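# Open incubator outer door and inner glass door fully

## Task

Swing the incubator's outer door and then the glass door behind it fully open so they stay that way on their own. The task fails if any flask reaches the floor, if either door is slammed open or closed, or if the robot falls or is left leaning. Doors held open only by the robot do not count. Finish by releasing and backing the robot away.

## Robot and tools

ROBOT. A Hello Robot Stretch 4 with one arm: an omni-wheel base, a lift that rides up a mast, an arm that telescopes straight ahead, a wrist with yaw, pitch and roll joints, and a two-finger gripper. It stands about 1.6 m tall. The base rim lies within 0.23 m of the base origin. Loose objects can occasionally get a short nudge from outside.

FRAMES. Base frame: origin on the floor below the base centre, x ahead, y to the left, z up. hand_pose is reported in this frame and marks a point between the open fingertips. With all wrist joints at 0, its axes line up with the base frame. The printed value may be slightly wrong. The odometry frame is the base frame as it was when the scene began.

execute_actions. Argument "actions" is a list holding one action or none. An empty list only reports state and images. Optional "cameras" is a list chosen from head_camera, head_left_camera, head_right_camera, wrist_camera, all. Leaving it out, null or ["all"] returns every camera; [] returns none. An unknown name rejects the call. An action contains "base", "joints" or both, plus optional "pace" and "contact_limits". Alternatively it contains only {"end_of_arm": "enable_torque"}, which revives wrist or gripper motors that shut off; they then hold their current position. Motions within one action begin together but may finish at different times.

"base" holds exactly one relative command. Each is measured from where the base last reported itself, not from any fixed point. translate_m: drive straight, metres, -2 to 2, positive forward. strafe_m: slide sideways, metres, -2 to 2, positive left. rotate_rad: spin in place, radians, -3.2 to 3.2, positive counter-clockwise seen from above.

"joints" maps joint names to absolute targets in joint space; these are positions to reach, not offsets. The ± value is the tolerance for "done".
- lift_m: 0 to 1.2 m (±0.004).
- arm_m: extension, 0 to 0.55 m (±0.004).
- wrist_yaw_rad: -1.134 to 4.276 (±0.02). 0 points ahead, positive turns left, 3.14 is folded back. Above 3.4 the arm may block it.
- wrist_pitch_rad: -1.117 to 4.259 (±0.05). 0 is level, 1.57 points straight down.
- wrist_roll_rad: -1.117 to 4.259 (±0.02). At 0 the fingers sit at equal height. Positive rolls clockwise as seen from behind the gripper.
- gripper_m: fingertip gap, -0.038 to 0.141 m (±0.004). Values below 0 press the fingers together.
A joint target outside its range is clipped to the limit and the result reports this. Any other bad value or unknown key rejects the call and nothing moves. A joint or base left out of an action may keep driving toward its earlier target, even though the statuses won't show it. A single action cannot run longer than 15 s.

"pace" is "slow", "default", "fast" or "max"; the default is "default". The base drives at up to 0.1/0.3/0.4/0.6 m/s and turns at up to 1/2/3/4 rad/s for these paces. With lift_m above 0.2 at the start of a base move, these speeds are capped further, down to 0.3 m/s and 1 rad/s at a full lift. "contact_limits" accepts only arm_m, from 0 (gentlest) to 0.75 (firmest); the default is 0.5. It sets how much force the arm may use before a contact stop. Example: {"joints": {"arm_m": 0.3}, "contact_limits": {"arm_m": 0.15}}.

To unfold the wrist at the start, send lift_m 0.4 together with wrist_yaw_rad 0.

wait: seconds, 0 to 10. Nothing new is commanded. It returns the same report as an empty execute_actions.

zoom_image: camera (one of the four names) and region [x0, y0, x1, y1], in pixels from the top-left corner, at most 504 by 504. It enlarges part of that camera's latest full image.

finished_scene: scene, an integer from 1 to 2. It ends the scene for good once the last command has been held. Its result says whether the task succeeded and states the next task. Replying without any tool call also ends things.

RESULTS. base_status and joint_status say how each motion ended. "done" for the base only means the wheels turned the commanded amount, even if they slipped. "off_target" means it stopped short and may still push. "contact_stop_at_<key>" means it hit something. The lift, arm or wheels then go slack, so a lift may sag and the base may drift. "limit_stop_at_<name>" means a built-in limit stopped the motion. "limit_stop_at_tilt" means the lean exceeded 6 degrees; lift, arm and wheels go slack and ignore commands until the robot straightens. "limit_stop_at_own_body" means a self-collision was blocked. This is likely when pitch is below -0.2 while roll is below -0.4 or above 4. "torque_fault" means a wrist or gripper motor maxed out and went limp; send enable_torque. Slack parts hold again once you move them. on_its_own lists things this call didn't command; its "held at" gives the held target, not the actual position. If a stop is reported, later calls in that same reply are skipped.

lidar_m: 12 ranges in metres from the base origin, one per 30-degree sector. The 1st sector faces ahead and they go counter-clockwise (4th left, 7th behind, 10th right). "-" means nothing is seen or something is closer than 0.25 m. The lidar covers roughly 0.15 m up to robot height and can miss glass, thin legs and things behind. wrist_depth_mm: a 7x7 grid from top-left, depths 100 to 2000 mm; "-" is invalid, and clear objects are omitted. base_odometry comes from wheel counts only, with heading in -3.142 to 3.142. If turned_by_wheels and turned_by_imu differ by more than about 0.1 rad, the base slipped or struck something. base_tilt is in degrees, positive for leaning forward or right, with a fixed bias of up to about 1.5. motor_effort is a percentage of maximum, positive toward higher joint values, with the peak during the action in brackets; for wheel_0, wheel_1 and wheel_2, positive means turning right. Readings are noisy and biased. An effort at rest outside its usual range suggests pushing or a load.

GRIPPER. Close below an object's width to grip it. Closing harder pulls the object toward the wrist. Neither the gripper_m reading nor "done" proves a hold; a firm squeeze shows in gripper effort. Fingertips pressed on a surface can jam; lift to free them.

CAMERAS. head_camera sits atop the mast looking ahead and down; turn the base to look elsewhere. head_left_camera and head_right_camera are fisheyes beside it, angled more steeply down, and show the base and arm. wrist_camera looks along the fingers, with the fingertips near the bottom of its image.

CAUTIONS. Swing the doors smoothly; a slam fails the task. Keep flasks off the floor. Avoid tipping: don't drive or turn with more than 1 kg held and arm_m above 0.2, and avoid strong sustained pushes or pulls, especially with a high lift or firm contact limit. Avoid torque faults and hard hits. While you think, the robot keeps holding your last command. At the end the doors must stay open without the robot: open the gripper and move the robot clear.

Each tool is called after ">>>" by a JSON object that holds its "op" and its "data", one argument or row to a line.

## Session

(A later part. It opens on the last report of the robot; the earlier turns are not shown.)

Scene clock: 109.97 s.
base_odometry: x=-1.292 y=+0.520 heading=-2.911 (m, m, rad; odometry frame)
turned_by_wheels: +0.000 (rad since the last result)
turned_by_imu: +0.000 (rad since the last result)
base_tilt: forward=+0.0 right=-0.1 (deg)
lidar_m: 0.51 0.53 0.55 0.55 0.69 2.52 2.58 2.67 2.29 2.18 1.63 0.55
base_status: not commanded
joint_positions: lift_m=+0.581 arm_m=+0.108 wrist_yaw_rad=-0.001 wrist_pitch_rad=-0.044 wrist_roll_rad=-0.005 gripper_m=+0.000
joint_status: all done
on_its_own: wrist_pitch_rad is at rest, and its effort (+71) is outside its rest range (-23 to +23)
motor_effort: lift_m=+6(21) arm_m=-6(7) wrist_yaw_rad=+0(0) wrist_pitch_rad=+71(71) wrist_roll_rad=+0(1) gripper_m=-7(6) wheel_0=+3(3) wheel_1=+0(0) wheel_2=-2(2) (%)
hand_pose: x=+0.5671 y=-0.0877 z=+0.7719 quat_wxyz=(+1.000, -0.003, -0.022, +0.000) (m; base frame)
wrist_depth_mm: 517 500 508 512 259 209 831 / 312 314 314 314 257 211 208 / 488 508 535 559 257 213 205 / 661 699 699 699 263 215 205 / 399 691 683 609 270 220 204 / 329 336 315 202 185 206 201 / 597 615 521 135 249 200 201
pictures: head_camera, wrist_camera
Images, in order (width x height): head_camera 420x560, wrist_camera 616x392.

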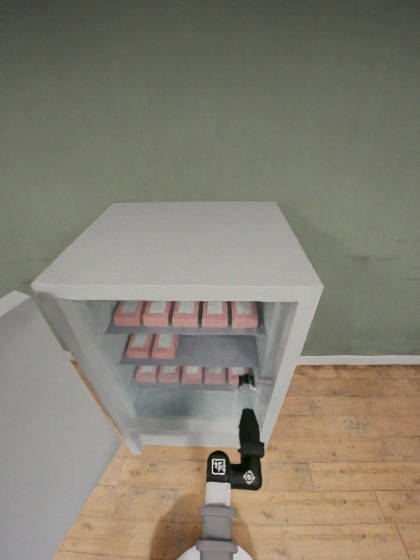

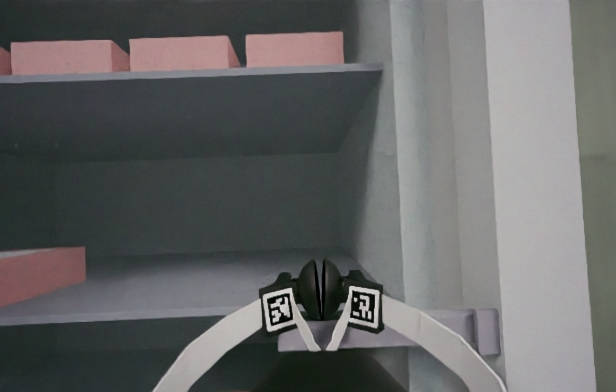

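>>> {"op": "execute_actions", "data": {
  "actions": [
    {"joints":{"lift_m":0.64,"arm_m":0.02}}
  ],
  "cameras": []
}}

>>> {"op": "execute_actions", "data": {
  "actions": [
    {"joints":{"lift_m":0.54}}
  ],
  "cameras": ["wrist_camera"]
}}

>>> {"op": "execute_actions", "data": {
  "actions": [
    {"joints":{"arm_m":0.105},"contact_limits":{"arm_m":0.1},"pace":"slow"}
  ],
  "cameras": ["wrist_camera"]
}}

>>> {"op": "execute_actions", "data": {
  "actions": [
    {"joints":{"lift_m":0.6},"pace":"slow"}
  ],
  "cameras": ["head_camera","wrist_camera"]
}}

Scene clock: 112.07 s.
base_odometry: x=-1.292 y=+0.520 heading=-2.911 (m, m, rad; odometry frame)
turned_by_wheels: +0.000 (rad since the last result)
turned_by_imu: +0.001 (rad since the last result)
base_tilt: forward=-0.1 right=-0.1 (deg)
lidar_m: 0.50 0.54 0.55 0.55 0.68 2.51 2.58 2.69 2.29 2.18 1.64 0.55
base_status: not commanded
joint_positions: lift_m=+0.640 arm_m=+0.021 wrist_yaw_rad=+0.000 wrist_pitch_rad=-0.017 wrist_roll_rad=-0.005 gripper_m=+0.000
joint_status: all done
motor_effort: lift_m=+23(24) arm_m=-7(11) wrist_yaw_rad=-2(6) wrist_pitch_rad=-5(69) wrist_roll_rad=-1(0) gripper_m=-8(8) wheel_0=+2(3) wheel_1=+0(0) wheel_2=-1(1) (%)
hand_pose: x=+0.4806 y=-0.0874 z=+0.8229 quat_wxyz=(+1.000, -0.002, -0.009, +0.000) (m; base frame)
wrist_depth_mm: 488 496 504 512 336 289 891 / 640 732 691 691 338 289 904 / 394 397 394 397 336 289 904 / 661 778 788 778 338 289 917 / 621 778 778 759 338 289 904 / 397 430 415 193 187 289 904 / 621 676 539 142 329 291 904
pictures: none
No camera images: the call's "cameras" was empty. Leave "cameras" out to get every camera's image.

Scene clock: 113.50 s.
base_odometry: x=-1.292 y=+0.520 heading=-2.911 (m, m, rad; odometry frame)
turned_by_wheels: +0.000 (rad since the last result)
turned_by_imu: +0.000 (rad since the last result)
base_tilt: forward=+0.2 right=-0.1 (deg)
lidar_m: 0.51 0.54 0.55 0.55 0.70 2.49 2.58 2.68 2.27 2.18 1.64 0.53
base_status: not commanded
joint_positions: lift_m=+0.540 arm_m=+0.021 wrist_yaw_rad=+0.000 wrist_pitch_rad=-0.017 wrist_roll_rad=-0.005 gripper_m=+0.000
joint_status: all done
motor_effort: lift_m=+15(23) arm_m=-7(7) wrist_yaw_rad=-2(2) wrist_pitch_rad=-5(6) wrist_roll_rad=-1(1) gripper_m=-6(7) wheel_0=+2(2) wheel_1=-1(0) wheel_2=-1(1) (%)
hand_pose: x=+0.4806 y=-0.0874 z=+0.7236 quat_wxyz=(+1.000, -0.002, -0.009, +0.000) (m; base frame)
wrist_depth_mm: 392 389 392 394 336 287 904 / 462 480 500 508 338 289 878 / 647 768 788 788 340 289 917 / 402 788 788 768 338 289 891 / 627 778 778 788 336 289 891 / 621 691 668 193 186 289 878 / 394 394 389 142 338 287 891
pictures: wrist_camera
Images, in order (width x height): wrist_camera 616x392.

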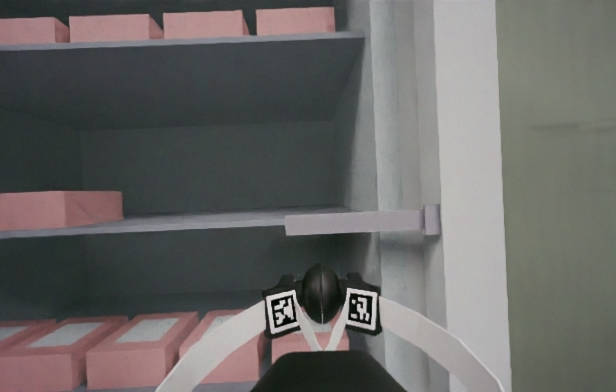

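Scene clock: 115.63 s.
base_odometry: x=-1.292 y=+0.520 heading=-2.911 (m, m, rad; odometry frame)
turned_by_wheels: +0.000 (rad since the last result)
turned_by_imu: +0.001 (rad since the last result)
base_tilt: forward=+0.0 right=+0.0 (deg)
lidar_m: 0.51 0.54 0.55 0.56 0.68 2.52 2.58 2.68 2.30 2.18 1.63 0.53
base_status: not commanded
joint_positions: lift_m=+0.540 arm_m=+0.104 wrist_yaw_rad=+0.000 wrist_pitch_rad=-0.017 wrist_roll_rad=-0.005 gripper_m=+0.000
joint_status: all done
motor_effort: lift_m=+15(15) arm_m=+7(6) wrist_yaw_rad=-2(2) wrist_pitch_rad=-7(7) wrist_roll_rad=+0(0) gripper_m=-7(7) wheel_0=+2(2) wheel_1=-1(0) wheel_2=+0(1) (%)
contact_limits: arm_m 0.1
hand_pose: x=+0.5631 y=-0.0874 z=+0.7236 quat_wxyz=(+1.000, -0.002, -0.009, +0.000) (m; base frame)
wrist_depth_mm: 322 329 334 343 255 208 205 / 466 484 500 512 256 211 206 / 654 699 691 691 257 213 207 / 404 691 691 699 256 215 207 / 603 691 691 647 256 210 208 / 627 676 661 193 187 223 206 / 373 362 319 142 257 206 207
pictures: wrist_camera
Images, in order (width x height): wrist_camera 616x392.

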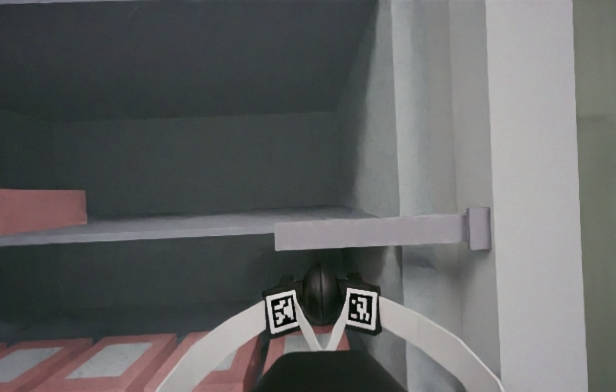

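Scene clock: 117.00 s.
base_odometry: x=-1.292 y=+0.520 heading=-2.910 (m, m, rad; odometry frame)
turned_by_wheels: +0.001 (rad since the last result)
turned_by_imu: +0.001 (rad since the last result)
base_tilt: forward=+0.2 right=-0.1 (deg)
lidar_m: 0.51 0.54 0.55 0.56 0.67 2.51 2.59 2.67 2.28 2.18 1.64 0.54
base_status: not commanded
joint_positions: lift_m=+0.599 arm_m=+0.104 wrist_yaw_rad=+0.010 wrist_pitch_rad=-0.009 wrist_roll_rad=-0.005 gripper_m=+0.000
joint_status: all done
on_its_own: wrist_yaw_rad is at rest, and its effort (-30) is outside its rest range (-13 to +13); wrist_pitch_rad is at rest, and its effort (-29) is outside its rest range (-23 to +23)
motor_effort: lift_m=+26(32) arm_m=+7(7) wrist_yaw_rad=-30(30) wrist_pitch_rad=-29(85) wrist_roll_rad=-2(3) gripper_m=-7(9) wheel_0=+5(5) wheel_1=+1(0) wheel_2=+3(2) (%)
hand_pose: x=+0.5640 y=-0.0846 z=+0.7803 quat_wxyz=(+1.000, -0.002, -0.005, +0.005) (m; base frame)
wrist_depth_mm: 525 334 310 309 272 220 201 / 309 319 330 340 278 224 202 / 580 627 676 691 289 227 201 / 640 699 699 691 297 231 202 / 382 525 496 466 254 234 203 / 343 691 310 191 190 238 204 / 569 559 410 134 216 205 204
pictures: head_camera, wrist_camera
Images, in order (width x height): head_camera 420x560, wrist_camera 616x392.

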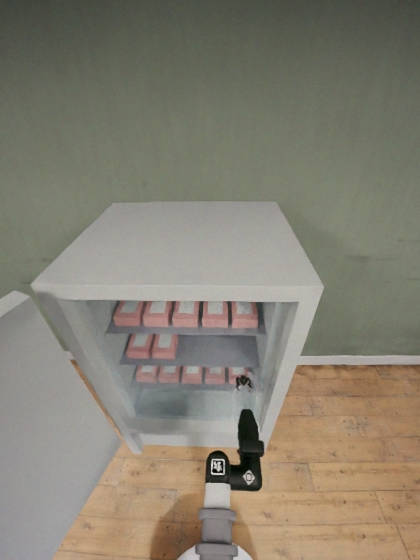

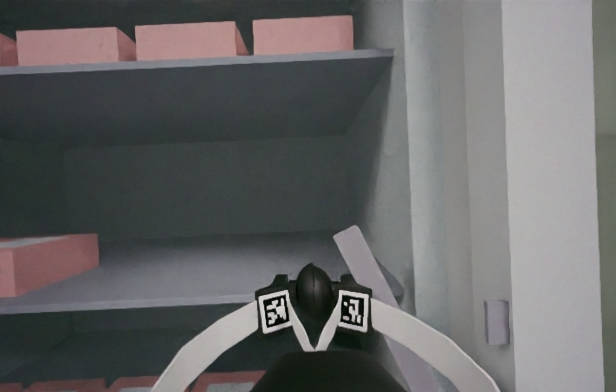

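>>> {"op": "execute_actions", "data": {
  "actions": [
    {"joints":{"lift_m":0.585,"arm_m":0.0},"pace":"slow"}
  ],
  "cameras": ["wrist_camera"]
}}

Scene clock: 120.00 s.
base_odometry: x=-1.292 y=+0.520 heading=-2.910 (m, m, rad; odometry frame)
turned_by_wheels: +0.000 (rad since the last result)
turned_by_imu: +0.000 (rad since the last result)
base_tilt: forward=+0.0 right=+0.0 (deg)
lidar_m: 0.50 0.53 0.55 0.54 0.69 2.51 2.60 2.71 2.29 2.17 1.64 0.53
base_status: not commanded
joint_positions: lift_m=+0.585 arm_m=+0.001 wrist_yaw_rad=+0.000 wrist_pitch_rad=-0.017 wrist_roll_rad=-0.005 gripper_m=+0.000
joint_status: all done
motor_effort: lift_m=+15(25) arm_m=-7(9) wrist_yaw_rad=-3(30) wrist_pitch_rad=-9(29) wrist_roll_rad=-1(3) gripper_m=-6(6) wheel_0=+2(5) wheel_1=-1(1) wheel_2=+0(2) (%)
hand_pose: x=+0.4607 y=-0.0873 z=+0.7684 quat_wxyz=(+1.000, -0.002, -0.008, +0.000) (m; base frame)
wrist_depth_mm: 597 615 621 621 359 309 931 / 410 410 413 413 355 307 917 / 603 647 691 715 357 310 917 / 654 778 798 809 359 307 917 / 413 496 585 436 355 310 904 / 634 798 788 193 186 310 904 / 480 466 413 142 359 309 931
pictures: wrist_camera
Images, in order (width x height): wrist_camera 616x392.

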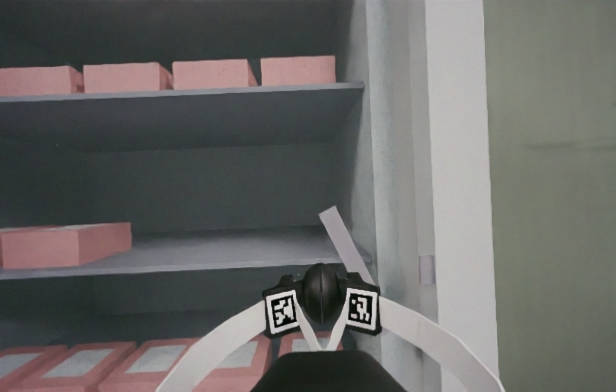

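>>> {"op": "execute_actions", "data": {
  "actions": [
    {"base":{"strafe_m":-0.03},"joints":{"lift_m":0.615,"wrist_roll_rad":-0.5,"gripper_m":0.07}}
  ],
  "cameras": []
}}

>>> {"op": "execute_actions", "data": {
  "actions": [
    {"joints":{"arm_m":0.07},"pace":"slow","contact_limits":{"arm_m":0.1}}
  ],
  "cameras": ["head_camera","wrist_camera"]
}}

Scene clock: 122.47 s.
base_odometry: x=-1.298 y=+0.549 heading=-2.910 (m, m, rad; odometry frame)
turned_by_wheels: +0.000 (rad since the last result)
turned_by_imu: +0.001 (rad since the last result)
base_tilt: forward=-0.1 right=-0.1 (deg)
lidar_m: 0.51 0.54 0.57 0.57 2.06 2.58 2.60 2.69 2.26 2.15 1.64 0.54
base_status: done
joint_positions: lift_m=+0.615 arm_m=+0.001 wrist_yaw_rad=+0.000 wrist_pitch_rad=-0.017 wrist_roll_rad=-0.500 gripper_m=+0.070
joint_status: all done
motor_effort: lift_m=+23(25) arm_m=-7(7) wrist_yaw_rad=-3(3) wrist_pitch_rad=-8(8) wrist_roll_rad=-1(7) gripper_m=-4(7) wheel_0=+0(9) wheel_1=+1(7) wheel_2=+0(1) (%)
hand_pose: x=+0.4607 y=-0.0873 z=+0.7977 quat_wxyz=(+0.969, -0.247, -0.008, -0.002) (m; base frame)
wrist_depth_mm: 554 469 410 640 530 353 304 / 603 788 569 410 473 340 904 / 413 788 798 715 384 307 917 / 707 530 741 788 355 309 904 / 484 732 564 469 353 904 917 / 415 455 200 357 193 917 931 / 591 415 421 139 312 917 931
pictures: none
No camera images: the call's "cameras" was empty. Leave "cameras" out to get every camera's image.

Scene clock: 124.43 s.
base_odometry: x=-1.298 y=+0.549 heading=-2.910 (m, m, rad; odometry frame)
turned_by_wheels: +0.000 (rad since the last result)
turned_by_imu: +0.001 (rad since the last result)
base_tilt: forward=+0.0 right=-0.2 (deg)
lidar_m: 0.50 0.53 0.58 0.59 2.06 2.59 2.60 2.67 2.25 2.15 1.64 0.53
base_status: not commanded
joint_positions: lift_m=+0.615 arm_m=+0.069 wrist_yaw_rad=+0.000 wrist_pitch_rad=-0.017 wrist_roll_rad=-0.500 gripper_m=+0.070
joint_status: all done
motor_effort: lift_m=+23(24) arm_m=+7(7) wrist_yaw_rad=-3(3) wrist_pitch_rad=-8(8) wrist_roll_rad=-2(1) gripper_m=-4(4) wheel_0=+0(0) wheel_1=+0(0) wheel_2=+0(0) (%)
contact_limits: arm_m 0.1
hand_pose: x=+0.5281 y=-0.0873 z=+0.7977 quat_wxyz=(+0.969, -0.247, -0.008, -0.002) (m; base frame)
wrist_depth_mm: 559 469 345 569 525 286 243 / 597 723 564 345 351 287 238 / 373 723 732 732 342 276 240 / 654 418 732 732 291 240 842 / 569 707 392 449 290 241 842 / 377 452 198 291 193 242 854 / 351 351 410 139 242 242 866
pictures: head_camera, wrist_camera
Images, in order (width x height): head_camera 420x560, wrist_camera 616x392.

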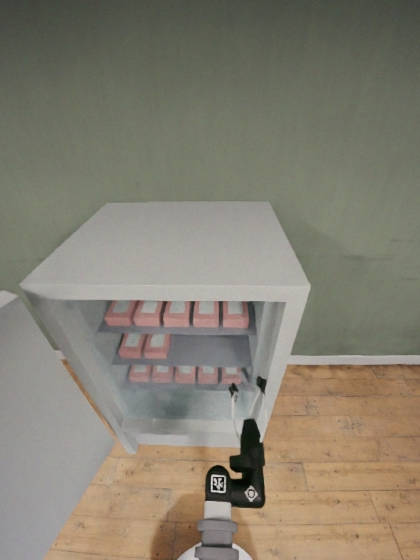

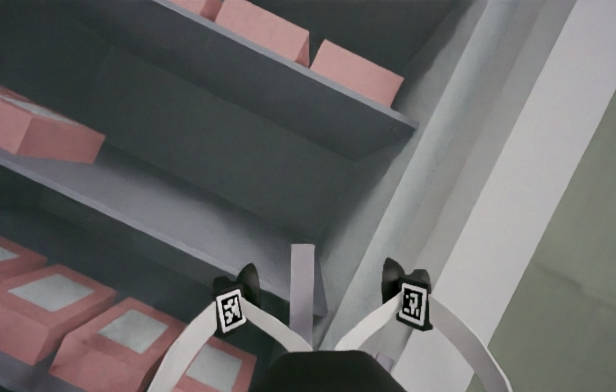

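>>> {"op": "execute_actions", "data": {
  "actions": [
    {"joints":{"gripper_m":0.045,"lift_m":0.605},"pace":"slow"}
  ],
  "cameras": []
}}

>>> {"op": "execute_actions", "data": {
  "actions": [
    {"joints":{"arm_m":0.112},"pace":"slow","contact_limits":{"arm_m":0.1}}
  ],
  "cameras": ["wrist_camera"]
}}

>>> {"op": "execute_actions", "data": {
  "actions": [
    {"joints":{"gripper_m":-0.03}}
  ],
  "cameras": ["wrist_camera"]
}}

>>> {"op": "execute_actions", "data": {
  "actions": [
    {"joints":{"arm_m":0.04},"pace":"slow"}
  ],
  "cameras": ["head_camera","wrist_camera"]
}}

Scene clock: 126.67 s.
base_odometry: x=-1.298 y=+0.549 heading=-2.910 (m, m, rad; odometry frame)
turned_by_wheels: +0.000 (rad since the last result)
turned_by_imu: +0.001 (rad since the last result)
base_tilt: forward=-0.1 right=-0.3 (deg)
lidar_m: 0.50 0.53 0.56 0.59 2.06 2.58 2.60 2.69 2.27 2.14 1.65 0.54
base_status: not commanded
joint_positions: lift_m=+0.605 arm_m=+0.069 wrist_yaw_rad=+0.000 wrist_pitch_rad=-0.017 wrist_roll_rad=-0.500 gripper_m=+0.045
joint_status: all done
motor_effort: lift_m=+15(22) arm_m=+8(7) wrist_yaw_rad=-2(3) wrist_pitch_rad=-7(9) wrist_roll_rad=-1(1) gripper_m=-5(7) wheel_0=+0(0) wheel_1=+1(1) wheel_2=+0(0) (%)
hand_pose: x=+0.5281 y=-0.0873 z=+0.7884 quat_wxyz=(+0.969, -0.247, -0.008, -0.002) (m; base frame)
wrist_depth_mm: 564 521 347 343 535 287 242 / 597 732 640 375 343 289 239 / 370 741 723 723 368 274 240 / 676 402 654 741 290 241 842 / 462 683 430 421 290 240 854 / 362 430 197 291 190 240 854 / 351 351 389 140 242 242 866
pictures: none
No camera images: the call's "cameras" was empty. Leave "cameras" out to get every camera's image.

Scene clock: 128.23 s.
base_odometry: x=-1.298 y=+0.549 heading=-2.911 (m, m, rad; odometry frame)
turned_by_wheels: +0.000 (rad since the last result)
turned_by_imu: +0.000 (rad since the last result)
base_tilt: forward=+0.0 right=-0.1 (deg)
lidar_m: 0.51 0.55 0.58 0.59 2.04 2.58 2.61 2.70 2.26 2.15 1.64 0.54
base_status: not commanded
joint_positions: lift_m=+0.605 arm_m=+0.110 wrist_yaw_rad=-0.002 wrist_pitch_rad=-0.017 wrist_roll_rad=-0.500 gripper_m=+0.045
joint_status: all done
motor_effort: lift_m=+15(15) arm_m=+12(10) wrist_yaw_rad=+4(4) wrist_pitch_rad=-5(7) wrist_roll_rad=-1(1) gripper_m=-5(4) wheel_0=+1(1) wheel_1=+1(0) wheel_2=-3(3) (%)
contact_limits: arm_m 0.1
hand_pose: x=+0.5691 y=-0.0880 z=+0.7885 quat_wxyz=(+0.969, -0.247, -0.008, -0.003) (m; base frame)
wrist_depth_mm: 564 521 338 303 496 257 244 / 609 683 640 379 306 248 213 / 359 683 691 691 359 249 198 / 640 375 654 691 274 231 200 / 544 647 345 377 251 202 200 / 364 433 206 250 190 201 809 / 310 332 392 139 211 202 809
pictures: wrist_camera
Images, in order (width x height): wrist_camera 616x392.

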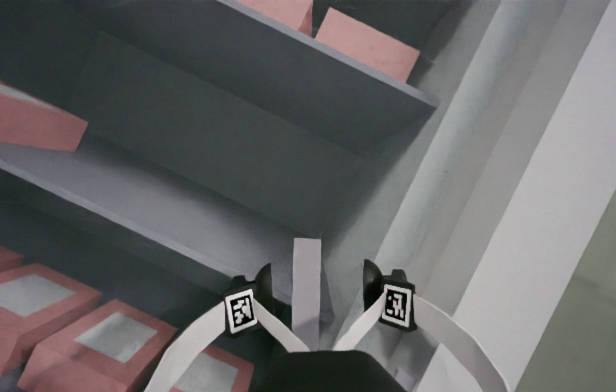

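Scene clock: 129.70 s.
base_odometry: x=-1.298 y=+0.549 heading=-2.910 (m, m, rad; odometry frame)
turned_by_wheels: +0.001 (rad since the last result)
turned_by_imu: +0.001 (rad since the last result)
base_tilt: forward=-0.1 right=-0.1 (deg)
lidar_m: 0.51 0.53 0.58 0.59 2.05 2.58 2.59 2.70 2.26 2.15 1.68 0.55
base_status: not commanded
joint_positions: lift_m=+0.605 arm_m=+0.111 wrist_yaw_rad=+0.007 wrist_pitch_rad=-0.014 wrist_roll_rad=-0.499 gripper_m=-0.029
joint_status: all done
on_its_own: wrist_yaw_rad is at rest, and its effort (-22) is outside its rest range (-13 to +13)
motor_effort: lift_m=+16(16) arm_m=+7(12) wrist_yaw_rad=-22(22) wrist_pitch_rad=-14(16) wrist_roll_rad=-4(4) gripper_m=-22(25) wheel_0=+3(3) wheel_1=+1(1) wheel_2=+2(3) (%)
hand_pose: x=+0.5707 y=-0.0855 z=+0.7876 quat_wxyz=(+0.969, -0.247, -0.008, +0.002) (m; base frame)
wrist_depth_mm: 554 535 343 303 488 281 242 / 580 691 661 387 301 245 224 / 351 699 691 683 379 245 196 / 634 364 621 699 301 243 196 / 539 668 338 421 248 211 195 / 362 427 182 198 180 197 197 / 310 307 384 138 227 197 809
pictures: wrist_camera
Images, in order (width x height): wrist_camera 616x392.

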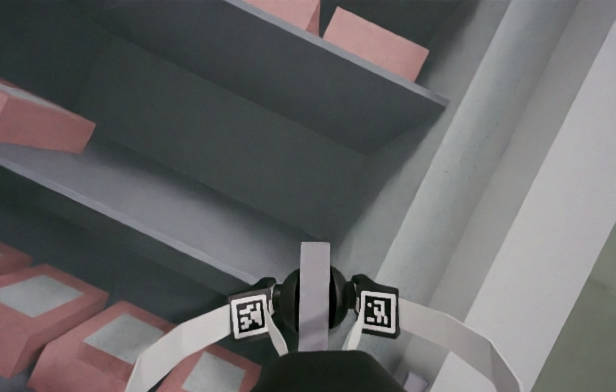

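Scene clock: 131.67 s.
base_odometry: x=-1.299 y=+0.549 heading=-2.909 (m, m, rad; odometry frame)
turned_by_wheels: +0.001 (rad since the last result)
turned_by_imu: +0.001 (rad since the last result)
base_tilt: forward=-0.1 right=-0.1 (deg)
lidar_m: 0.50 0.54 0.58 0.59 2.05 2.56 2.59 2.69 2.25 2.15 1.64 0.54
base_status: not commanded
joint_positions: lift_m=+0.605 arm_m=+0.041 wrist_yaw_rad=+0.015 wrist_pitch_rad=-0.014 wrist_roll_rad=-0.499 gripper_m=-0.029
joint_status: all done
on_its_own: wrist_yaw_rad is at rest, and its effort (-44) is outside its rest range (-13 to +13)
motor_effort: lift_m=+16(16) arm_m=-9(7) wrist_yaw_rad=-44(45) wrist_pitch_rad=-15(15) wrist_roll_rad=-4(3) gripper_m=-26(25) wheel_0=+7(7) wheel_1=+1(1) wheel_2=+5(5) (%)
hand_pose: x=+0.5021 y=-0.0831 z=+0.7875 quat_wxyz=(+0.969, -0.247, -0.009, +0.006) (m; base frame)
wrist_depth_mm: 549 539 370 597 559 314 270 / 559 759 647 392 368 310 260 / 379 768 750 750 402 307 262 / 676 462 627 759 342 263 866 / 462 683 759 439 315 263 854 / 382 430 183 200 180 265 866 / 530 359 389 131 265 265 842
pictures: head_camera, wrist_camera
Images, in order (width x height): head_camera 420x560, wrist_camera 616x392.

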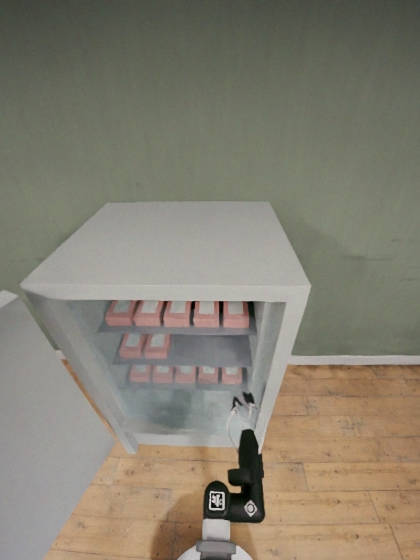

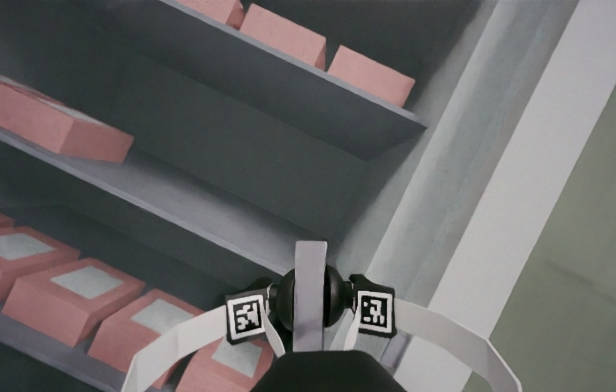

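>>> {"op": "execute_actions", "data": {
  "actions": [
    {"base":{"translate_m":-0.08},"pace":"slow"}
  ],
  "cameras": []
}}

>>> {"op": "execute_actions", "data": {
  "actions": [
    {"base":{"strafe_m":0.035},"pace":"slow"}
  ],
  "cameras": []
}}

>>> {"op": "execute_actions", "data": {
  "actions": [
    {"base":{"translate_m":-0.1},"pace":"slow"}
  ],
  "cameras": ["head_camera","wrist_camera"]
}}

Scene clock: 135.70 s.
base_odometry: x=-1.221 y=+0.567 heading=-2.907 (m, m, rad; odometry frame)
turned_by_wheels: +0.002 (rad since the last result)
turned_by_imu: +0.006 (rad since the last result)
base_tilt: forward=+0.1 right=-0.1 (deg)
lidar_m: 0.50 0.62 0.59 0.62 2.01 2.59 2.52 2.61 2.26 2.15 1.74 0.63
base_status: done
joint_positions: lift_m=+0.605 arm_m=+0.041 wrist_yaw_rad=+0.032 wrist_pitch_rad=-0.015 wrist_roll_rad=-0.498 gripper_m=-0.029
joint_status: not commanded
on_its_own: wrist_yaw_rad is at rest, and its effort (-93) is outside its rest range (-13 to +13)
motor_effort: lift_m=+16(16) arm_m=-8(9) wrist_yaw_rad=-93(93) wrist_pitch_rad=-11(17) wrist_roll_rad=-5(5) gripper_m=-27(27) wheel_0=+14(15) wheel_1=+1(2) wheel_2=+15(14) (%)
hand_pose: x=+0.5035 y=-0.0783 z=+0.7879 quat_wxyz=(+0.969, -0.247, -0.011, +0.013) (m; base frame)
wrist_depth_mm: 512 512 466 699 554 402 332 / 530 741 627 452 668 382 330 / 469 539 842 809 466 359 904 / 640 798 715 854 439 334 917 / 473 707 842 525 389 338 931 / 647 462 181 202 181 931 931 / 597 597 455 129 336 917 917
pictures: none
No camera images: the call's "cameras" was empty. Leave "cameras" out to get every camera's image.

Scene clock: 137.10 s.
base_odometry: x=-1.213 y=+0.534 heading=-2.908 (m, m, rad; odometry frame)
turned_by_wheels: +0.000 (rad since the last result)
turned_by_imu: +0.000 (rad since the last result)
base_tilt: forward=+0.0 right=-0.1 (deg)
lidar_m: 0.60 0.63 0.57 0.58 1.97 2.49 2.51 2.59 2.31 2.19 1.74 0.62
base_status: done
joint_positions: lift_m=+0.605 arm_m=+0.041 wrist_yaw_rad=-0.004 wrist_pitch_rad=-0.009 wrist_roll_rad=-0.499 gripper_m=-0.029
joint_status: not commanded
on_its_own: wrist_pitch_rad is at rest, and its effort (-30) is outside its rest range (-23 to +23)
motor_effort: lift_m=+17(17) arm_m=-7(8) wrist_yaw_rad=+10(92) wrist_pitch_rad=-30(30) wrist_roll_rad=-4(5) gripper_m=-23(28) wheel_0=-5(11) wheel_1=+1(6) wheel_2=-1(13) (%)
hand_pose: x=+0.5003 y=-0.0886 z=+0.7861 quat_wxyz=(+0.969, -0.247, -0.004, -0.003) (m; base frame)
wrist_depth_mm: 525 564 452 691 574 410 342 / 517 778 699 449 621 387 342 / 549 504 842 842 473 373 946 / 654 831 668 831 439 345 960 / 455 569 831 462 399 351 960 / 634 462 183 201 182 960 960 / 580 615 462 143 349 976 960
pictures: none
No camera images: the call's "cameras" was empty. Leave "cameras" out to get every camera's image.

Scene clock: 139.37 s.
base_odometry: x=-1.116 y=+0.557 heading=-2.908 (m, m, rad; odometry frame)
turned_by_wheels: +0.000 (rad since the last result)
turned_by_imu: +0.002 (rad since the last result)
base_tilt: forward=+0.0 right=+0.0 (deg)
lidar_m: 0.63 0.67 0.61 0.61 1.97 2.52 2.42 2.52 2.30 2.18 1.88 0.72
base_status: done
joint_positions: lift_m=+0.605 arm_m=+0.041 wrist_yaw_rad=+0.001 wrist_pitch_rad=-0.017 wrist_roll_rad=-0.500 gripper_m=-0.029
joint_status: not commanded
motor_effort: lift_m=+17(17) arm_m=-5(7) wrist_yaw_rad=-3(82) wrist_pitch_rad=-6(30) wrist_roll_rad=-1(6) gripper_m=-20(29) wheel_0=-3(12) wheel_1=+0(4) wheel_2=+0(14) (%)
hand_pose: x=+0.5003 y=-0.0873 z=+0.7883 quat_wxyz=(+0.969, -0.247, -0.008, -0.002) (m; base frame)
wrist_depth_mm: 512 559 809 699 549 492 1042 / 554 741 634 768 732 473 1042 / 559 569 946 831 549 445 1060 / 627 917 878 931 500 1042 1060 / 559 597 931 699 500 1042 1042 / 723 759 554 198 181 1042 1042 / 591 661 627 148 480 1060 1042
pictures: head_camera, wrist_camera
Images, in order (width x height): head_camera 420x560, wrist_camera 616x392.

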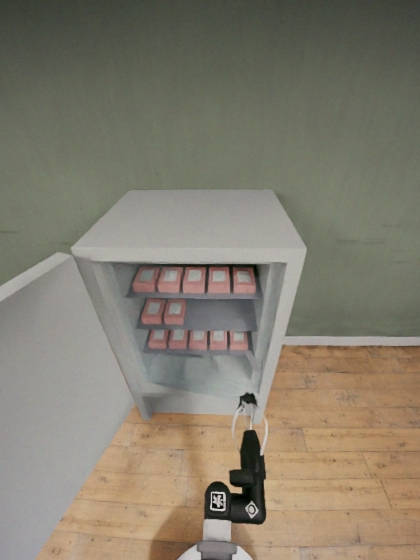

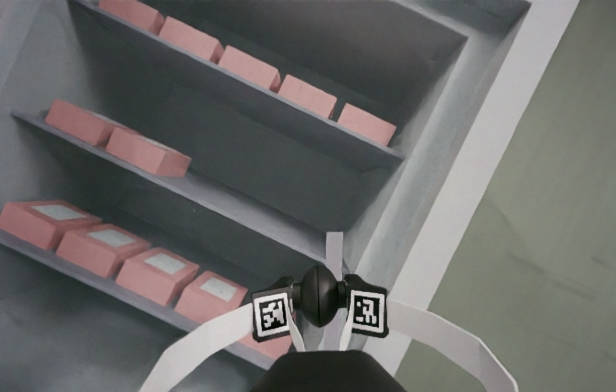

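>>> {"op": "execute_actions", "data": {
  "actions": [
    {"base":{"strafe_m":-0.1},"joints":{"wrist_roll_rad":0,"gripper_m":0,"lift_m":0.66}}
  ],
  "cameras": []
}}

>>> {"op": "execute_actions", "data": {
  "actions": [
    {"joints":{"arm_m":0.23},"pace":"slow","contact_limits":{"arm_m":0.15}}
  ],
  "cameras": ["head_camera","wrist_camera"]
}}

>>> {"op": "execute_actions", "data": {
  "actions": [
    {"joints":{"wrist_yaw_rad":0.5}}
  ],
  "cameras": ["head_camera","wrist_camera"]
}}

Scene clock: 141.67 s.
base_odometry: x=-1.139 y=+0.654 heading=-2.908 (m, m, rad; odometry frame)
turned_by_wheels: +0.000 (rad since the last result)
turned_by_imu: +0.001 (rad since the last result)
base_tilt: forward=+0.0 right=+0.0 (deg)
lidar_m: 0.66 0.72 0.70 0.71 2.04 2.53 2.42 2.49 2.16 2.08 1.87 1.34
base_status: done
joint_positions: lift_m=+0.660 arm_m=+0.041 wrist_yaw_rad=+0.000 wrist_pitch_rad=-0.017 wrist_roll_rad=+0.000 gripper_m=+0.000
joint_status: all done
motor_effort: lift_m=+24(25) arm_m=-6(5) wrist_yaw_rad=-3(3) wrist_pitch_rad=-7(7) wrist_roll_rad=+1(5) gripper_m=-7(18) wheel_0=+0(10) wheel_1=+0(7) wheel_2=-1(1) (%)
hand_pose: x=+0.5003 y=-0.0873 z=+0.8428 quat_wxyz=(+1.000, +0.000, -0.009, +0.000) (m; base frame)
wrist_depth_mm: 492 500 500 492 1060 1042 1042 / 640 661 683 492 1042 1060 1060 / 759 931 931 500 1060 1042 1060 / 707 946 931 504 1060 1078 1078 / 707 946 931 500 1060 1078 1060 / 554 904 591 193 186 1042 1078 / 654 634 559 142 1025 1042 1042
pictures: none
No camera images: the call's "cameras" was empty. Leave "cameras" out to get every camera's image.

Scene clock: 144.87 s.
base_odometry: x=-1.139 y=+0.654 heading=-2.908 (m, m, rad; odometry frame)
turned_by_wheels: +0.000 (rad since the last result)
turned_by_imu: +0.001 (rad since the last result)
base_tilt: forward=+0.0 right=-0.1 (deg)
lidar_m: 0.69 0.73 0.69 0.71 2.04 2.52 2.41 2.51 2.15 2.07 1.90 1.36
base_status: not commanded
joint_positions: lift_m=+0.660 arm_m=+0.229 wrist_yaw_rad=+0.000 wrist_pitch_rad=-0.017 wrist_roll_rad=+0.000 gripper_m=+0.000
joint_status: all done
motor_effort: lift_m=+23(24) arm_m=+7(9) wrist_yaw_rad=-3(3) wrist_pitch_rad=-6(7) wrist_roll_rad=+1(0) gripper_m=-7(7) wheel_0=+1(1) wheel_1=+0(0) wheel_2=+0(1) (%)
contact_limits: arm_m 0.15
hand_pose: x=+0.6881 y=-0.0873 z=+0.8428 quat_wxyz=(+1.000, +0.000, -0.009, +0.000) (m; base frame)
wrist_depth_mm: 442 455 462 309 866 866 866 / 640 668 691 310 866 854 866 / 368 366 366 312 854 854 866 / 715 750 759 310 866 878 854 / 741 759 750 310 262 878 878 / 462 488 469 193 185 866 866 / 389 627 231 142 263 878 878
pictures: head_camera, wrist_camera
Images, in order (width x height): head_camera 420x560, wrist_camera 616x392.

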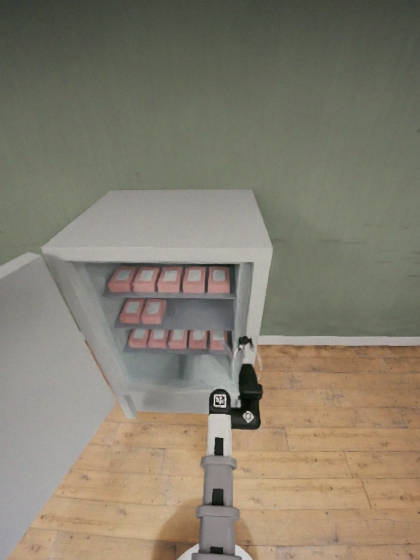

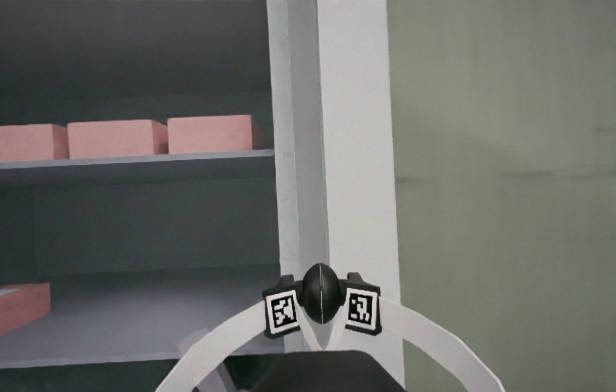

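Scene clock: 145.70 s.
base_odometry: x=-1.139 y=+0.654 heading=-2.908 (m, m, rad; odometry frame)
turned_by_wheels: +0.000 (rad since the last result)
turned_by_imu: +0.000 (rad since the last result)
base_tilt: forward=+0.1 right=-0.1 (deg)
lidar_m: 0.68 0.74 0.70 0.70 2.02 2.54 2.41 2.51 2.18 2.10 1.91 1.36
base_status: not commanded
joint_positions: lift_m=+0.660 arm_m=+0.229 wrist_yaw_rad=+0.499 wrist_pitch_rad=-0.017 wrist_roll_rad=+0.000 gripper_m=+0.000
joint_status: all done
motor_effort: lift_m=+24(23) arm_m=+7(7) wrist_yaw_rad=+0(7) wrist_pitch_rad=-6(6) wrist_roll_rad=+1(1) gripper_m=-9(7) wheel_0=+1(1) wheel_1=+0(0) wheel_2=-1(1) (%)
hand_pose: x=+0.6947 y=+0.0614 z=+0.8428 quat_wxyz=(+0.969, +0.002, -0.008, +0.247) (m; base frame)
wrist_depth_mm: 484 452 466 477 492 500 225 / 500 569 683 723 683 621 227 / 496 554 442 387 351 312 228 / 496 559 732 809 723 647 229 / 496 554 691 768 707 640 229 / 492 525 449 193 187 418 229 / 496 549 544 142 315 272 231
pictures: head_camera, wrist_camera
Images, in order (width x height): head_camera 420x560, wrist_camera 616x392.

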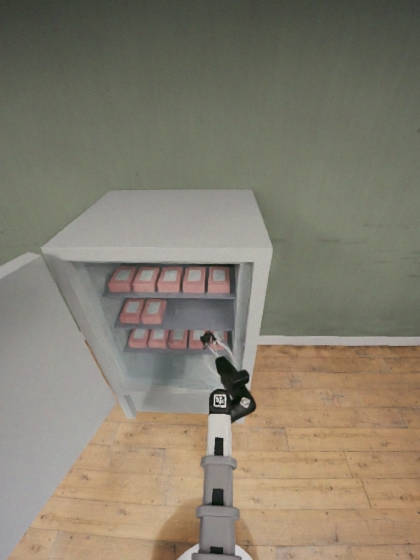

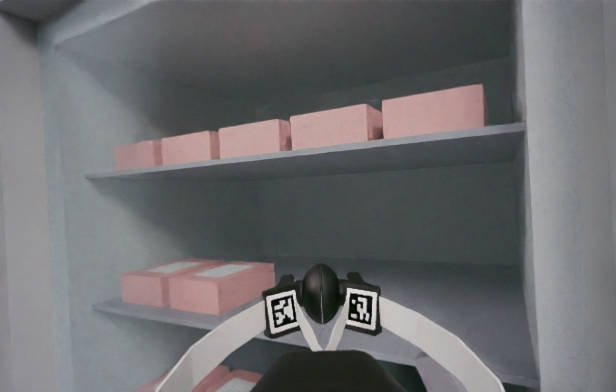

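>>> {"op": "execute_actions", "data": {
  "actions": [
    {"base":{"translate_m":-0.08},"joints":{"wrist_yaw_rad":1.2},"pace":"slow"}
  ],
  "cameras": ["head_camera","wrist_camera"]
}}

>>> {"op": "zoom_image", "data": {
  "camera": "head_camera",
  "region": [40,230,300,480]
}}

Scene clock: 148.40 s.
base_odometry: x=-1.061 y=+0.673 heading=-2.908 (m, m, rad; odometry frame)
turned_by_wheels: +0.000 (rad since the last result)
turned_by_imu: +0.001 (rad since the last result)
base_tilt: forward=+0.1 right=-0.2 (deg)
lidar_m: 0.76 0.80 0.73 0.72 2.01 2.48 2.33 2.43 2.18 2.08 2.00 1.45
base_status: done
joint_positions: lift_m=+0.660 arm_m=+0.229 wrist_yaw_rad=+1.199 wrist_pitch_rad=-0.017 wrist_roll_rad=+0.000 gripper_m=+0.000
joint_status: all done
motor_effort: lift_m=+24(24) arm_m=+7(7) wrist_yaw_rad=+0(9) wrist_pitch_rad=-7(7) wrist_roll_rad=+1(0) gripper_m=-8(6) wheel_0=-1(3) wheel_1=-2(3) wheel_2=+0(6) (%)
hand_pose: x=+0.5858 y=+0.2371 z=+0.8428 quat_wxyz=(+0.825, +0.005, -0.007, +0.564) (m; base frame)
wrist_depth_mm: 554 559 559 564 539 508 521 / 554 564 564 564 569 603 661 / 554 554 564 564 559 539 418 / 554 559 559 569 569 585 668 / 554 564 564 564 569 564 627 / 559 564 559 193 187 574 402 / 554 559 569 142 574 530 634
pictures: head_camera, wrist_camera
Images, in order (width x height): head_camera 420x560, wrist_camera 616x392.

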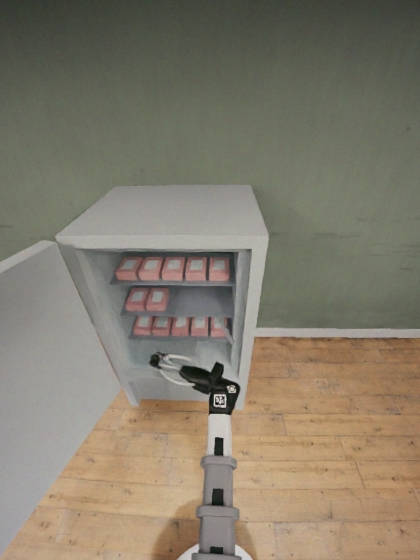

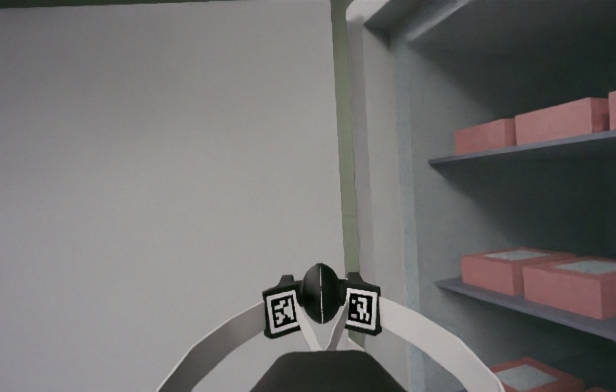

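Region (40, 230, 300, 480) of head_camera's 420x560 image, scaled by 1.938, with more detail than that image has; it fills the top 485 rows of this view, and the rest is white.

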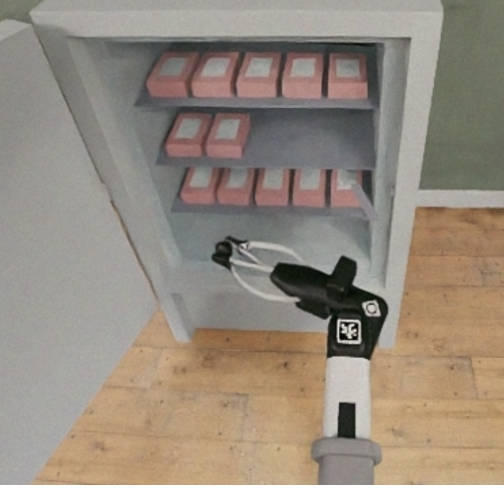

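>>> {"op": "execute_actions", "data": {
  "actions": [
    {"base":{"strafe_m":0.066},"joints":{"arm_m":0.0,"wrist_yaw_rad":0,"wrist_roll_rad":-0.5,"gripper_m":0.045,"lift_m":0.59}}
  ],
  "cameras": []
}}

>>> {"op": "execute_actions", "data": {
  "actions": [
    {"base":{"translate_m":0.259}}
  ],
  "cameras": []
}}

>>> {"op": "execute_actions", "data": {
  "actions": [
    {"joints":{"arm_m":0.07},"pace":"slow","contact_limits":{"arm_m":0.1}}
  ],
  "cameras": ["wrist_camera"]
}}

Scene clock: 151.43 s.
base_odometry: x=-1.046 y=+0.608 heading=-2.908 (m, m, rad; odometry frame)
turned_by_wheels: +0.000 (rad since the last result)
turned_by_imu: +0.001 (rad since the last result)
base_tilt: forward=+0.1 right=+0.0 (deg)
lidar_m: 0.75 0.73 0.65 0.68 1.92 2.45 2.32 2.42 2.25 2.16 2.02 0.82
base_status: done
joint_positions: lift_m=+0.590 arm_m=+0.001 wrist_yaw_rad=+0.000 wrist_pitch_rad=-0.017 wrist_roll_rad=-0.500 gripper_m=+0.045
joint_status: all done
motor_effort: lift_m=+15(22) arm_m=-7(12) wrist_yaw_rad=-3(10) wrist_pitch_rad=-7(7) wrist_roll_rad=-1(4) gripper_m=-5(6) wheel_0=+0(9) wheel_1=-1(7) wheel_2=-1(1) (%)
hand_pose: x=+0.4607 y=-0.0874 z=+0.7734 quat_wxyz=(+0.969, -0.247, -0.008, -0.002) (m; base frame)
wrist_depth_mm: 603 661 917 732 603 559 1138 / 609 831 768 960 707 1138 1160 / 654 788 1042 931 609 1160 1182 / 676 976 1042 1060 609 1182 1138 / 788 676 778 750 1138 1160 1160 / 699 842 197 615 191 1182 1160 / 621 654 768 140 1160 1160 1205
pictures: none
No camera images: the call's "cameras" was empty. Leave "cameras" out to get every camera's image.

Scene clock: 153.77 s.
base_odometry: x=-1.298 y=+0.548 heading=-2.908 (m, m, rad; odometry frame)
turned_by_wheels: +0.000 (rad since the last result)
turned_by_imu: -0.001 (rad since the last result)
base_tilt: forward=-0.1 right=-0.2 (deg)
lidar_m: 0.50 0.54 0.58 0.59 2.03 2.59 2.58 2.70 2.25 2.15 1.64 0.54
base_status: done
joint_positions: lift_m=+0.590 arm_m=+0.001 wrist_yaw_rad=+0.000 wrist_pitch_rad=-0.017 wrist_roll_rad=-0.500 gripper_m=+0.045
joint_status: not commanded
motor_effort: lift_m=+15(15) arm_m=-7(7) wrist_yaw_rad=-3(3) wrist_pitch_rad=-9(7) wrist_roll_rad=-1(1) gripper_m=-5(6) wheel_0=+0(4) wheel_1=-1(4) wheel_2=+1(8) (%)
hand_pose: x=+0.4607 y=-0.0874 z=+0.7734 quat_wxyz=(+0.969, -0.247, -0.008, -0.002) (m; base frame)
wrist_depth_mm: 559 597 410 640 574 353 304 / 500 788 715 436 415 351 917 / 585 525 798 798 404 306 904 / 691 809 621 788 355 309 891 / 442 661 798 413 357 309 904 / 418 415 197 357 190 931 904 / 574 415 418 140 312 904 917
pictures: none
No camera images: the call's "cameras" was empty. Leave "cameras" out to get every camera's image.

Scene clock: 155.73 s.
base_odometry: x=-1.298 y=+0.548 heading=-2.908 (m, m, rad; odometry frame)
turned_by_wheels: +0.000 (rad since the last result)
turned_by_imu: +0.001 (rad since the last result)
base_tilt: forward=+0.1 right=-0.1 (deg)
lidar_m: 0.50 0.53 0.58 0.57 2.07 2.58 2.60 2.69 2.26 2.15 1.63 0.53
base_status: not commanded
joint_positions: lift_m=+0.590 arm_m=+0.069 wrist_yaw_rad=+0.000 wrist_pitch_rad=-0.017 wrist_roll_rad=-0.500 gripper_m=+0.045
joint_status: all done
motor_effort: lift_m=+15(15) arm_m=+7(9) wrist_yaw_rad=-1(0) wrist_pitch_rad=-8(7) wrist_roll_rad=-1(1) gripper_m=-6(4) wheel_0=+0(0) wheel_1=-1(1) wheel_2=+0(0) (%)
contact_limits: arm_m 0.1
hand_pose: x=+0.5280 y=-0.0875 z=+0.7735 quat_wxyz=(+0.969, -0.247, -0.008, -0.002) (m; base frame)
wrist_depth_mm: 559 609 384 343 539 286 253 / 544 732 732 436 347 289 239 / 373 661 732 732 399 289 238 / 699 741 539 732 301 242 854 / 433 661 732 362 290 240 842 / 351 402 197 293 191 242 854 / 349 347 364 140 242 244 866
pictures: wrist_camera
Images, in order (width x height): wrist_camera 616x392.

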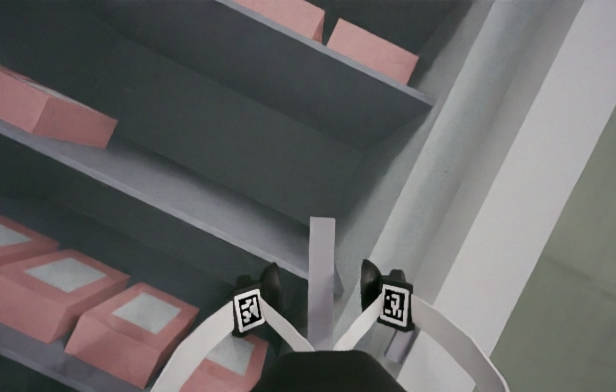

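>>> {"op": "execute_actions", "data": {
  "actions": [
    {"joints":{"arm_m":0.118},"pace":"slow","contact_limits":{"arm_m":0.1}}
  ],
  "cameras": []
}}

>>> {"op": "execute_actions", "data": {
  "actions": [
    {"joints":{"gripper_m":-0.038}}
  ],
  "cameras": ["wrist_camera"]
}}

>>> {"op": "execute_actions", "data": {
  "actions": [
    {"joints":{"arm_m":0.0},"pace":"slow"}
  ],
  "cameras": []
}}

>>> {"op": "execute_actions", "data": {
  "actions": [
    {"base":{"strafe_m":0.04},"joints":{"wrist_yaw_rad":0.15},"pace":"slow"}
  ],
  "cameras": []
}}

>>> {"op": "execute_actions", "data": {
  "actions": [
    {"base":{"translate_m":-0.09},"pace":"slow"}
  ],
  "cameras": ["head_camera","wrist_camera"]
}}

Scene clock: 158.37 s.
base_odometry: x=-1.297 y=+0.549 heading=-2.909 (m, m, rad; odometry frame)
turned_by_wheels: +0.000 (rad since the last result)
turned_by_imu: +0.000 (rad since the last result)
base_tilt: forward=+0.0 right=-0.1 (deg)
lidar_m: 0.50 0.54 0.56 0.58 2.06 2.57 2.59 2.70 2.26 2.15 1.63 0.53
base_status: not commanded
joint_positions: lift_m=+0.590 arm_m=+0.112 wrist_yaw_rad=-0.005 wrist_pitch_rad=-0.018 wrist_roll_rad=-0.500 gripper_m=+0.045
joint_status: arm_m contact_stop (moved +0.044 of +0.049)
on_its_own: arm_m is slack since a contact_stop (your +0.118 is given up)
motor_effort: lift_m=+16(15) arm_m=+0(13) wrist_yaw_rad=+13(13) wrist_pitch_rad=-4(7) wrist_roll_rad=-1(2) gripper_m=-5(6) wheel_0=+2(2) wheel_1=+1(1) wheel_2=-7(7) (%)
contact_limits: arm_m 0.1
hand_pose: x=+0.5712 y=-0.0889 z=+0.7738 quat_wxyz=(+0.969, -0.247, -0.008, -0.005) (m; base frame)
wrist_depth_mm: 559 597 387 301 301 273 246 / 549 676 683 439 322 247 222 / 345 676 691 691 407 246 198 / 668 353 544 683 291 240 198 / 517 668 413 332 248 207 200 / 334 404 193 236 191 200 809 / 309 307 373 137 210 200 798
pictures: none
No camera images: the call's "cameras" was empty. Leave "cameras" out to get every camera's image.

not run: a stop came earlier in this reply.

not run: a stop came earlier in this reply.

not run: a stop came earlier in this reply.

not run: a stop came earlier in this reply.

>>> {"op": "execute_actions", "data": {
  "actions": [
    {"joints":{"gripper_m":-0.038,"arm_m":0.108}}
  ],
  "cameras": ["wrist_camera"]
}}

>>> {"op": "execute_actions", "data": {
  "actions": [
    {"joints":{"arm_m":0.0},"pace":"slow"}
  ],
  "cameras": []
}}

>>> {"op": "execute_actions", "data": {
  "actions": [
    {"base":{"strafe_m":0.04},"joints":{"wrist_yaw_rad":0.15},"pace":"slow"}
  ],
  "cameras": []
}}

>>> {"op": "execute_actions", "data": {
  "actions": [
    {"base":{"translate_m":-0.09},"pace":"slow"}
  ],
  "cameras": ["head_camera","wrist_camera"]
}}

Scene clock: 160.57 s.
base_odometry: x=-1.297 y=+0.548 heading=-2.908 (m, m, rad; odometry frame)
turned_by_wheels: +0.000 (rad since the last result)
turned_by_imu: +0.001 (rad since the last result)
base_tilt: forward=-0.1 right=-0.2 (deg)
lidar_m: 0.52 0.53 0.58 0.58 2.05 2.54 2.61 2.69 2.27 2.14 1.65 0.56
base_status: not commanded
joint_positions: lift_m=+0.590 arm_m=+0.109 wrist_yaw_rad=-0.001 wrist_pitch_rad=-0.018 wrist_roll_rad=-0.499 gripper_m=-0.037
joint_status: all done
motor_effort: lift_m=+15(15) arm_m=-5(6) wrist_yaw_rad=+0(13) wrist_pitch_rad=-6(13) wrist_roll_rad=-3(4) gripper_m=-26(26) wheel_0=+0(2) wheel_1=-1(1) wheel_2=-2(7) (%)
hand_pose: x=+0.5682 y=-0.0876 z=+0.7736 quat_wxyz=(+0.969, -0.247, -0.008, -0.003) (m; base frame)
wrist_depth_mm: 559 597 384 304 307 276 247 / 549 676 691 433 315 250 223 / 347 707 699 691 399 250 200 / 668 359 549 691 296 242 200 / 517 661 661 330 251 210 202 / 343 404 433 199 179 201 798 / 309 310 357 147 212 202 809
pictures: wrist_camera
Images, in order (width x height): wrist_camera 616x392.

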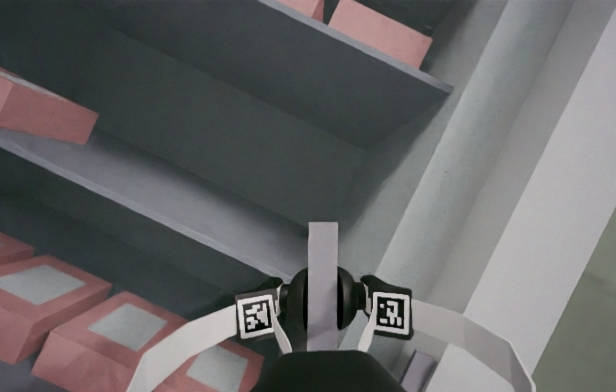

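Scene clock: 162.93 s.
base_odometry: x=-1.298 y=+0.548 heading=-2.907 (m, m, rad; odometry frame)
turned_by_wheels: +0.001 (rad since the last result)
turned_by_imu: +0.002 (rad since the last result)
base_tilt: forward=+0.0 right=-0.1 (deg)
lidar_m: 0.45 0.52 0.58 0.58 2.06 2.59 2.60 2.68 2.22 2.15 1.63 0.52
base_status: not commanded
joint_positions: lift_m=+0.590 arm_m=+0.002 wrist_yaw_rad=+0.018 wrist_pitch_rad=-0.020 wrist_roll_rad=-0.499 gripper_m=-0.037
joint_status: all done
on_its_own: wrist_yaw_rad is at rest, and its effort (-53) is outside its rest range (-13 to +13)
motor_effort: lift_m=+16(16) arm_m=-9(8) wrist_yaw_rad=-53(53) wrist_pitch_rad=+3(3) wrist_roll_rad=-2(3) gripper_m=-27(27) wheel_0=+7(6) wheel_1=+0(0) wheel_2=+5(5) (%)
hand_pose: x=+0.4624 y=-0.0823 z=+0.7744 quat_wxyz=(+0.969, -0.247, -0.012, +0.006) (m; base frame)
wrist_depth_mm: 530 569 415 634 569 351 298 / 521 788 699 436 442 351 300 / 421 512 809 798 452 329 891 / 668 809 640 809 373 303 904 / 445 676 809 459 355 303 917 / 424 421 181 199 180 904 891 / 580 394 415 126 306 304 891
pictures: none
No camera images: the call's "cameras" was empty. Leave "cameras" out to get every camera's image.

Scene clock: 164.40 s.
base_odometry: x=-1.288 y=+0.510 heading=-2.910 (m, m, rad; odometry frame)
turned_by_wheels: -0.002 (rad since the last result)
turned_by_imu: -0.048 (rad since the last result)
base_tilt: forward=+0.0 right=-0.1 (deg)
lidar_m: 0.50 0.51 0.55 0.56 0.67 2.43 2.60 2.66 2.32 2.18 1.68 0.54
base_status: done
joint_positions: lift_m=+0.590 arm_m=+0.001 wrist_yaw_rad=+0.121 wrist_pitch_rad=-0.013 wrist_roll_rad=-0.499 gripper_m=-0.037
joint_status: wrist_yaw_rad off_target (ended at +0.121, target +0.150)
on_its_own: wrist_yaw_rad is at rest, and its effort (+83) is outside its rest range (-13 to +13)
motor_effort: lift_m=+16(16) arm_m=-6(9) wrist_yaw_rad=+83(84) wrist_pitch_rad=-18(19) wrist_roll_rad=-2(2) gripper_m=-23(27) wheel_0=-15(17) wheel_1=-2(3) wheel_2=-11(11) (%)
hand_pose: x=+0.4689 y=-0.0520 z=+0.7723 quat_wxyz=(+0.967, -0.246, -0.021, +0.057) (m; base frame)
wrist_depth_mm: 504 580 407 585 591 445 332 / 439 723 750 442 399 347 290 / 539 462 820 788 488 336 285 / 615 788 585 788 521 329 286 / 430 640 809 449 362 287 866 / 415 418 484 193 187 287 854 / 569 413 404 140 294 289 866
pictures: none
No camera images: the call's "cameras" was empty. Leave "cameras" out to get every camera's image.

Scene clock: 166.57 s.
base_odometry: x=-1.201 y=+0.530 heading=-2.910 (m, m, rad; odometry frame)
turned_by_wheels: +0.000 (rad since the last result)
turned_by_imu: +0.000 (rad since the last result)
base_tilt: forward=-0.1 right=-0.1 (deg)
lidar_m: 0.60 0.62 0.57 0.57 2.00 2.41 2.51 2.59 2.33 2.18 1.84 0.64
base_status: done
joint_positions: lift_m=+0.590 arm_m=+0.001 wrist_yaw_rad=+0.147 wrist_pitch_rad=-0.018 wrist_roll_rad=-0.500 gripper_m=-0.037
joint_status: not commanded
on_its_own: wrist_yaw_rad moved +0.027 to your old target +0.150
motor_effort: lift_m=+16(16) arm_m=-6(6) wrist_yaw_rad=+5(82) wrist_pitch_rad=-2(16) wrist_roll_rad=-1(3) gripper_m=-27(28) wheel_0=-3(14) wheel_1=-1(5) wheel_2=+0(9) (%)
hand_pose: x=+0.4701 y=-0.0441 z=+0.7738 quat_wxyz=(+0.966, -0.246, -0.027, +0.069) (m; base frame)
wrist_depth_mm: 469 544 535 723 569 469 407 / 500 668 707 500 759 477 364 / 530 525 904 866 517 415 364 / 580 809 741 866 759 404 931 / 525 564 891 480 500 370 931 / 676 512 504 201 182 366 917 / 580 627 492 154 370 368 931
pictures: head_camera, wrist_camera
Images, in order (width x height): head_camera 420x560, wrist_camera 616x392.

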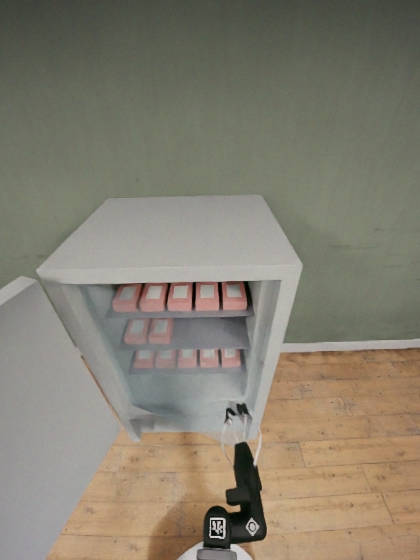

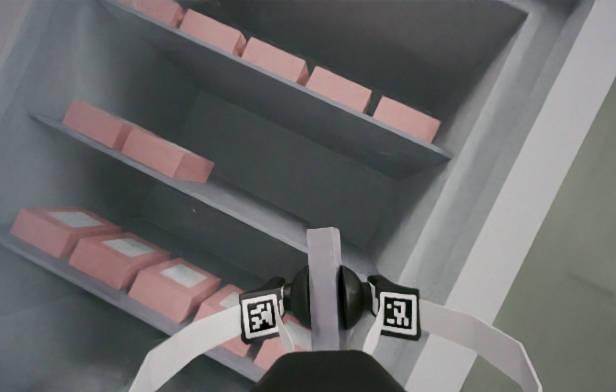

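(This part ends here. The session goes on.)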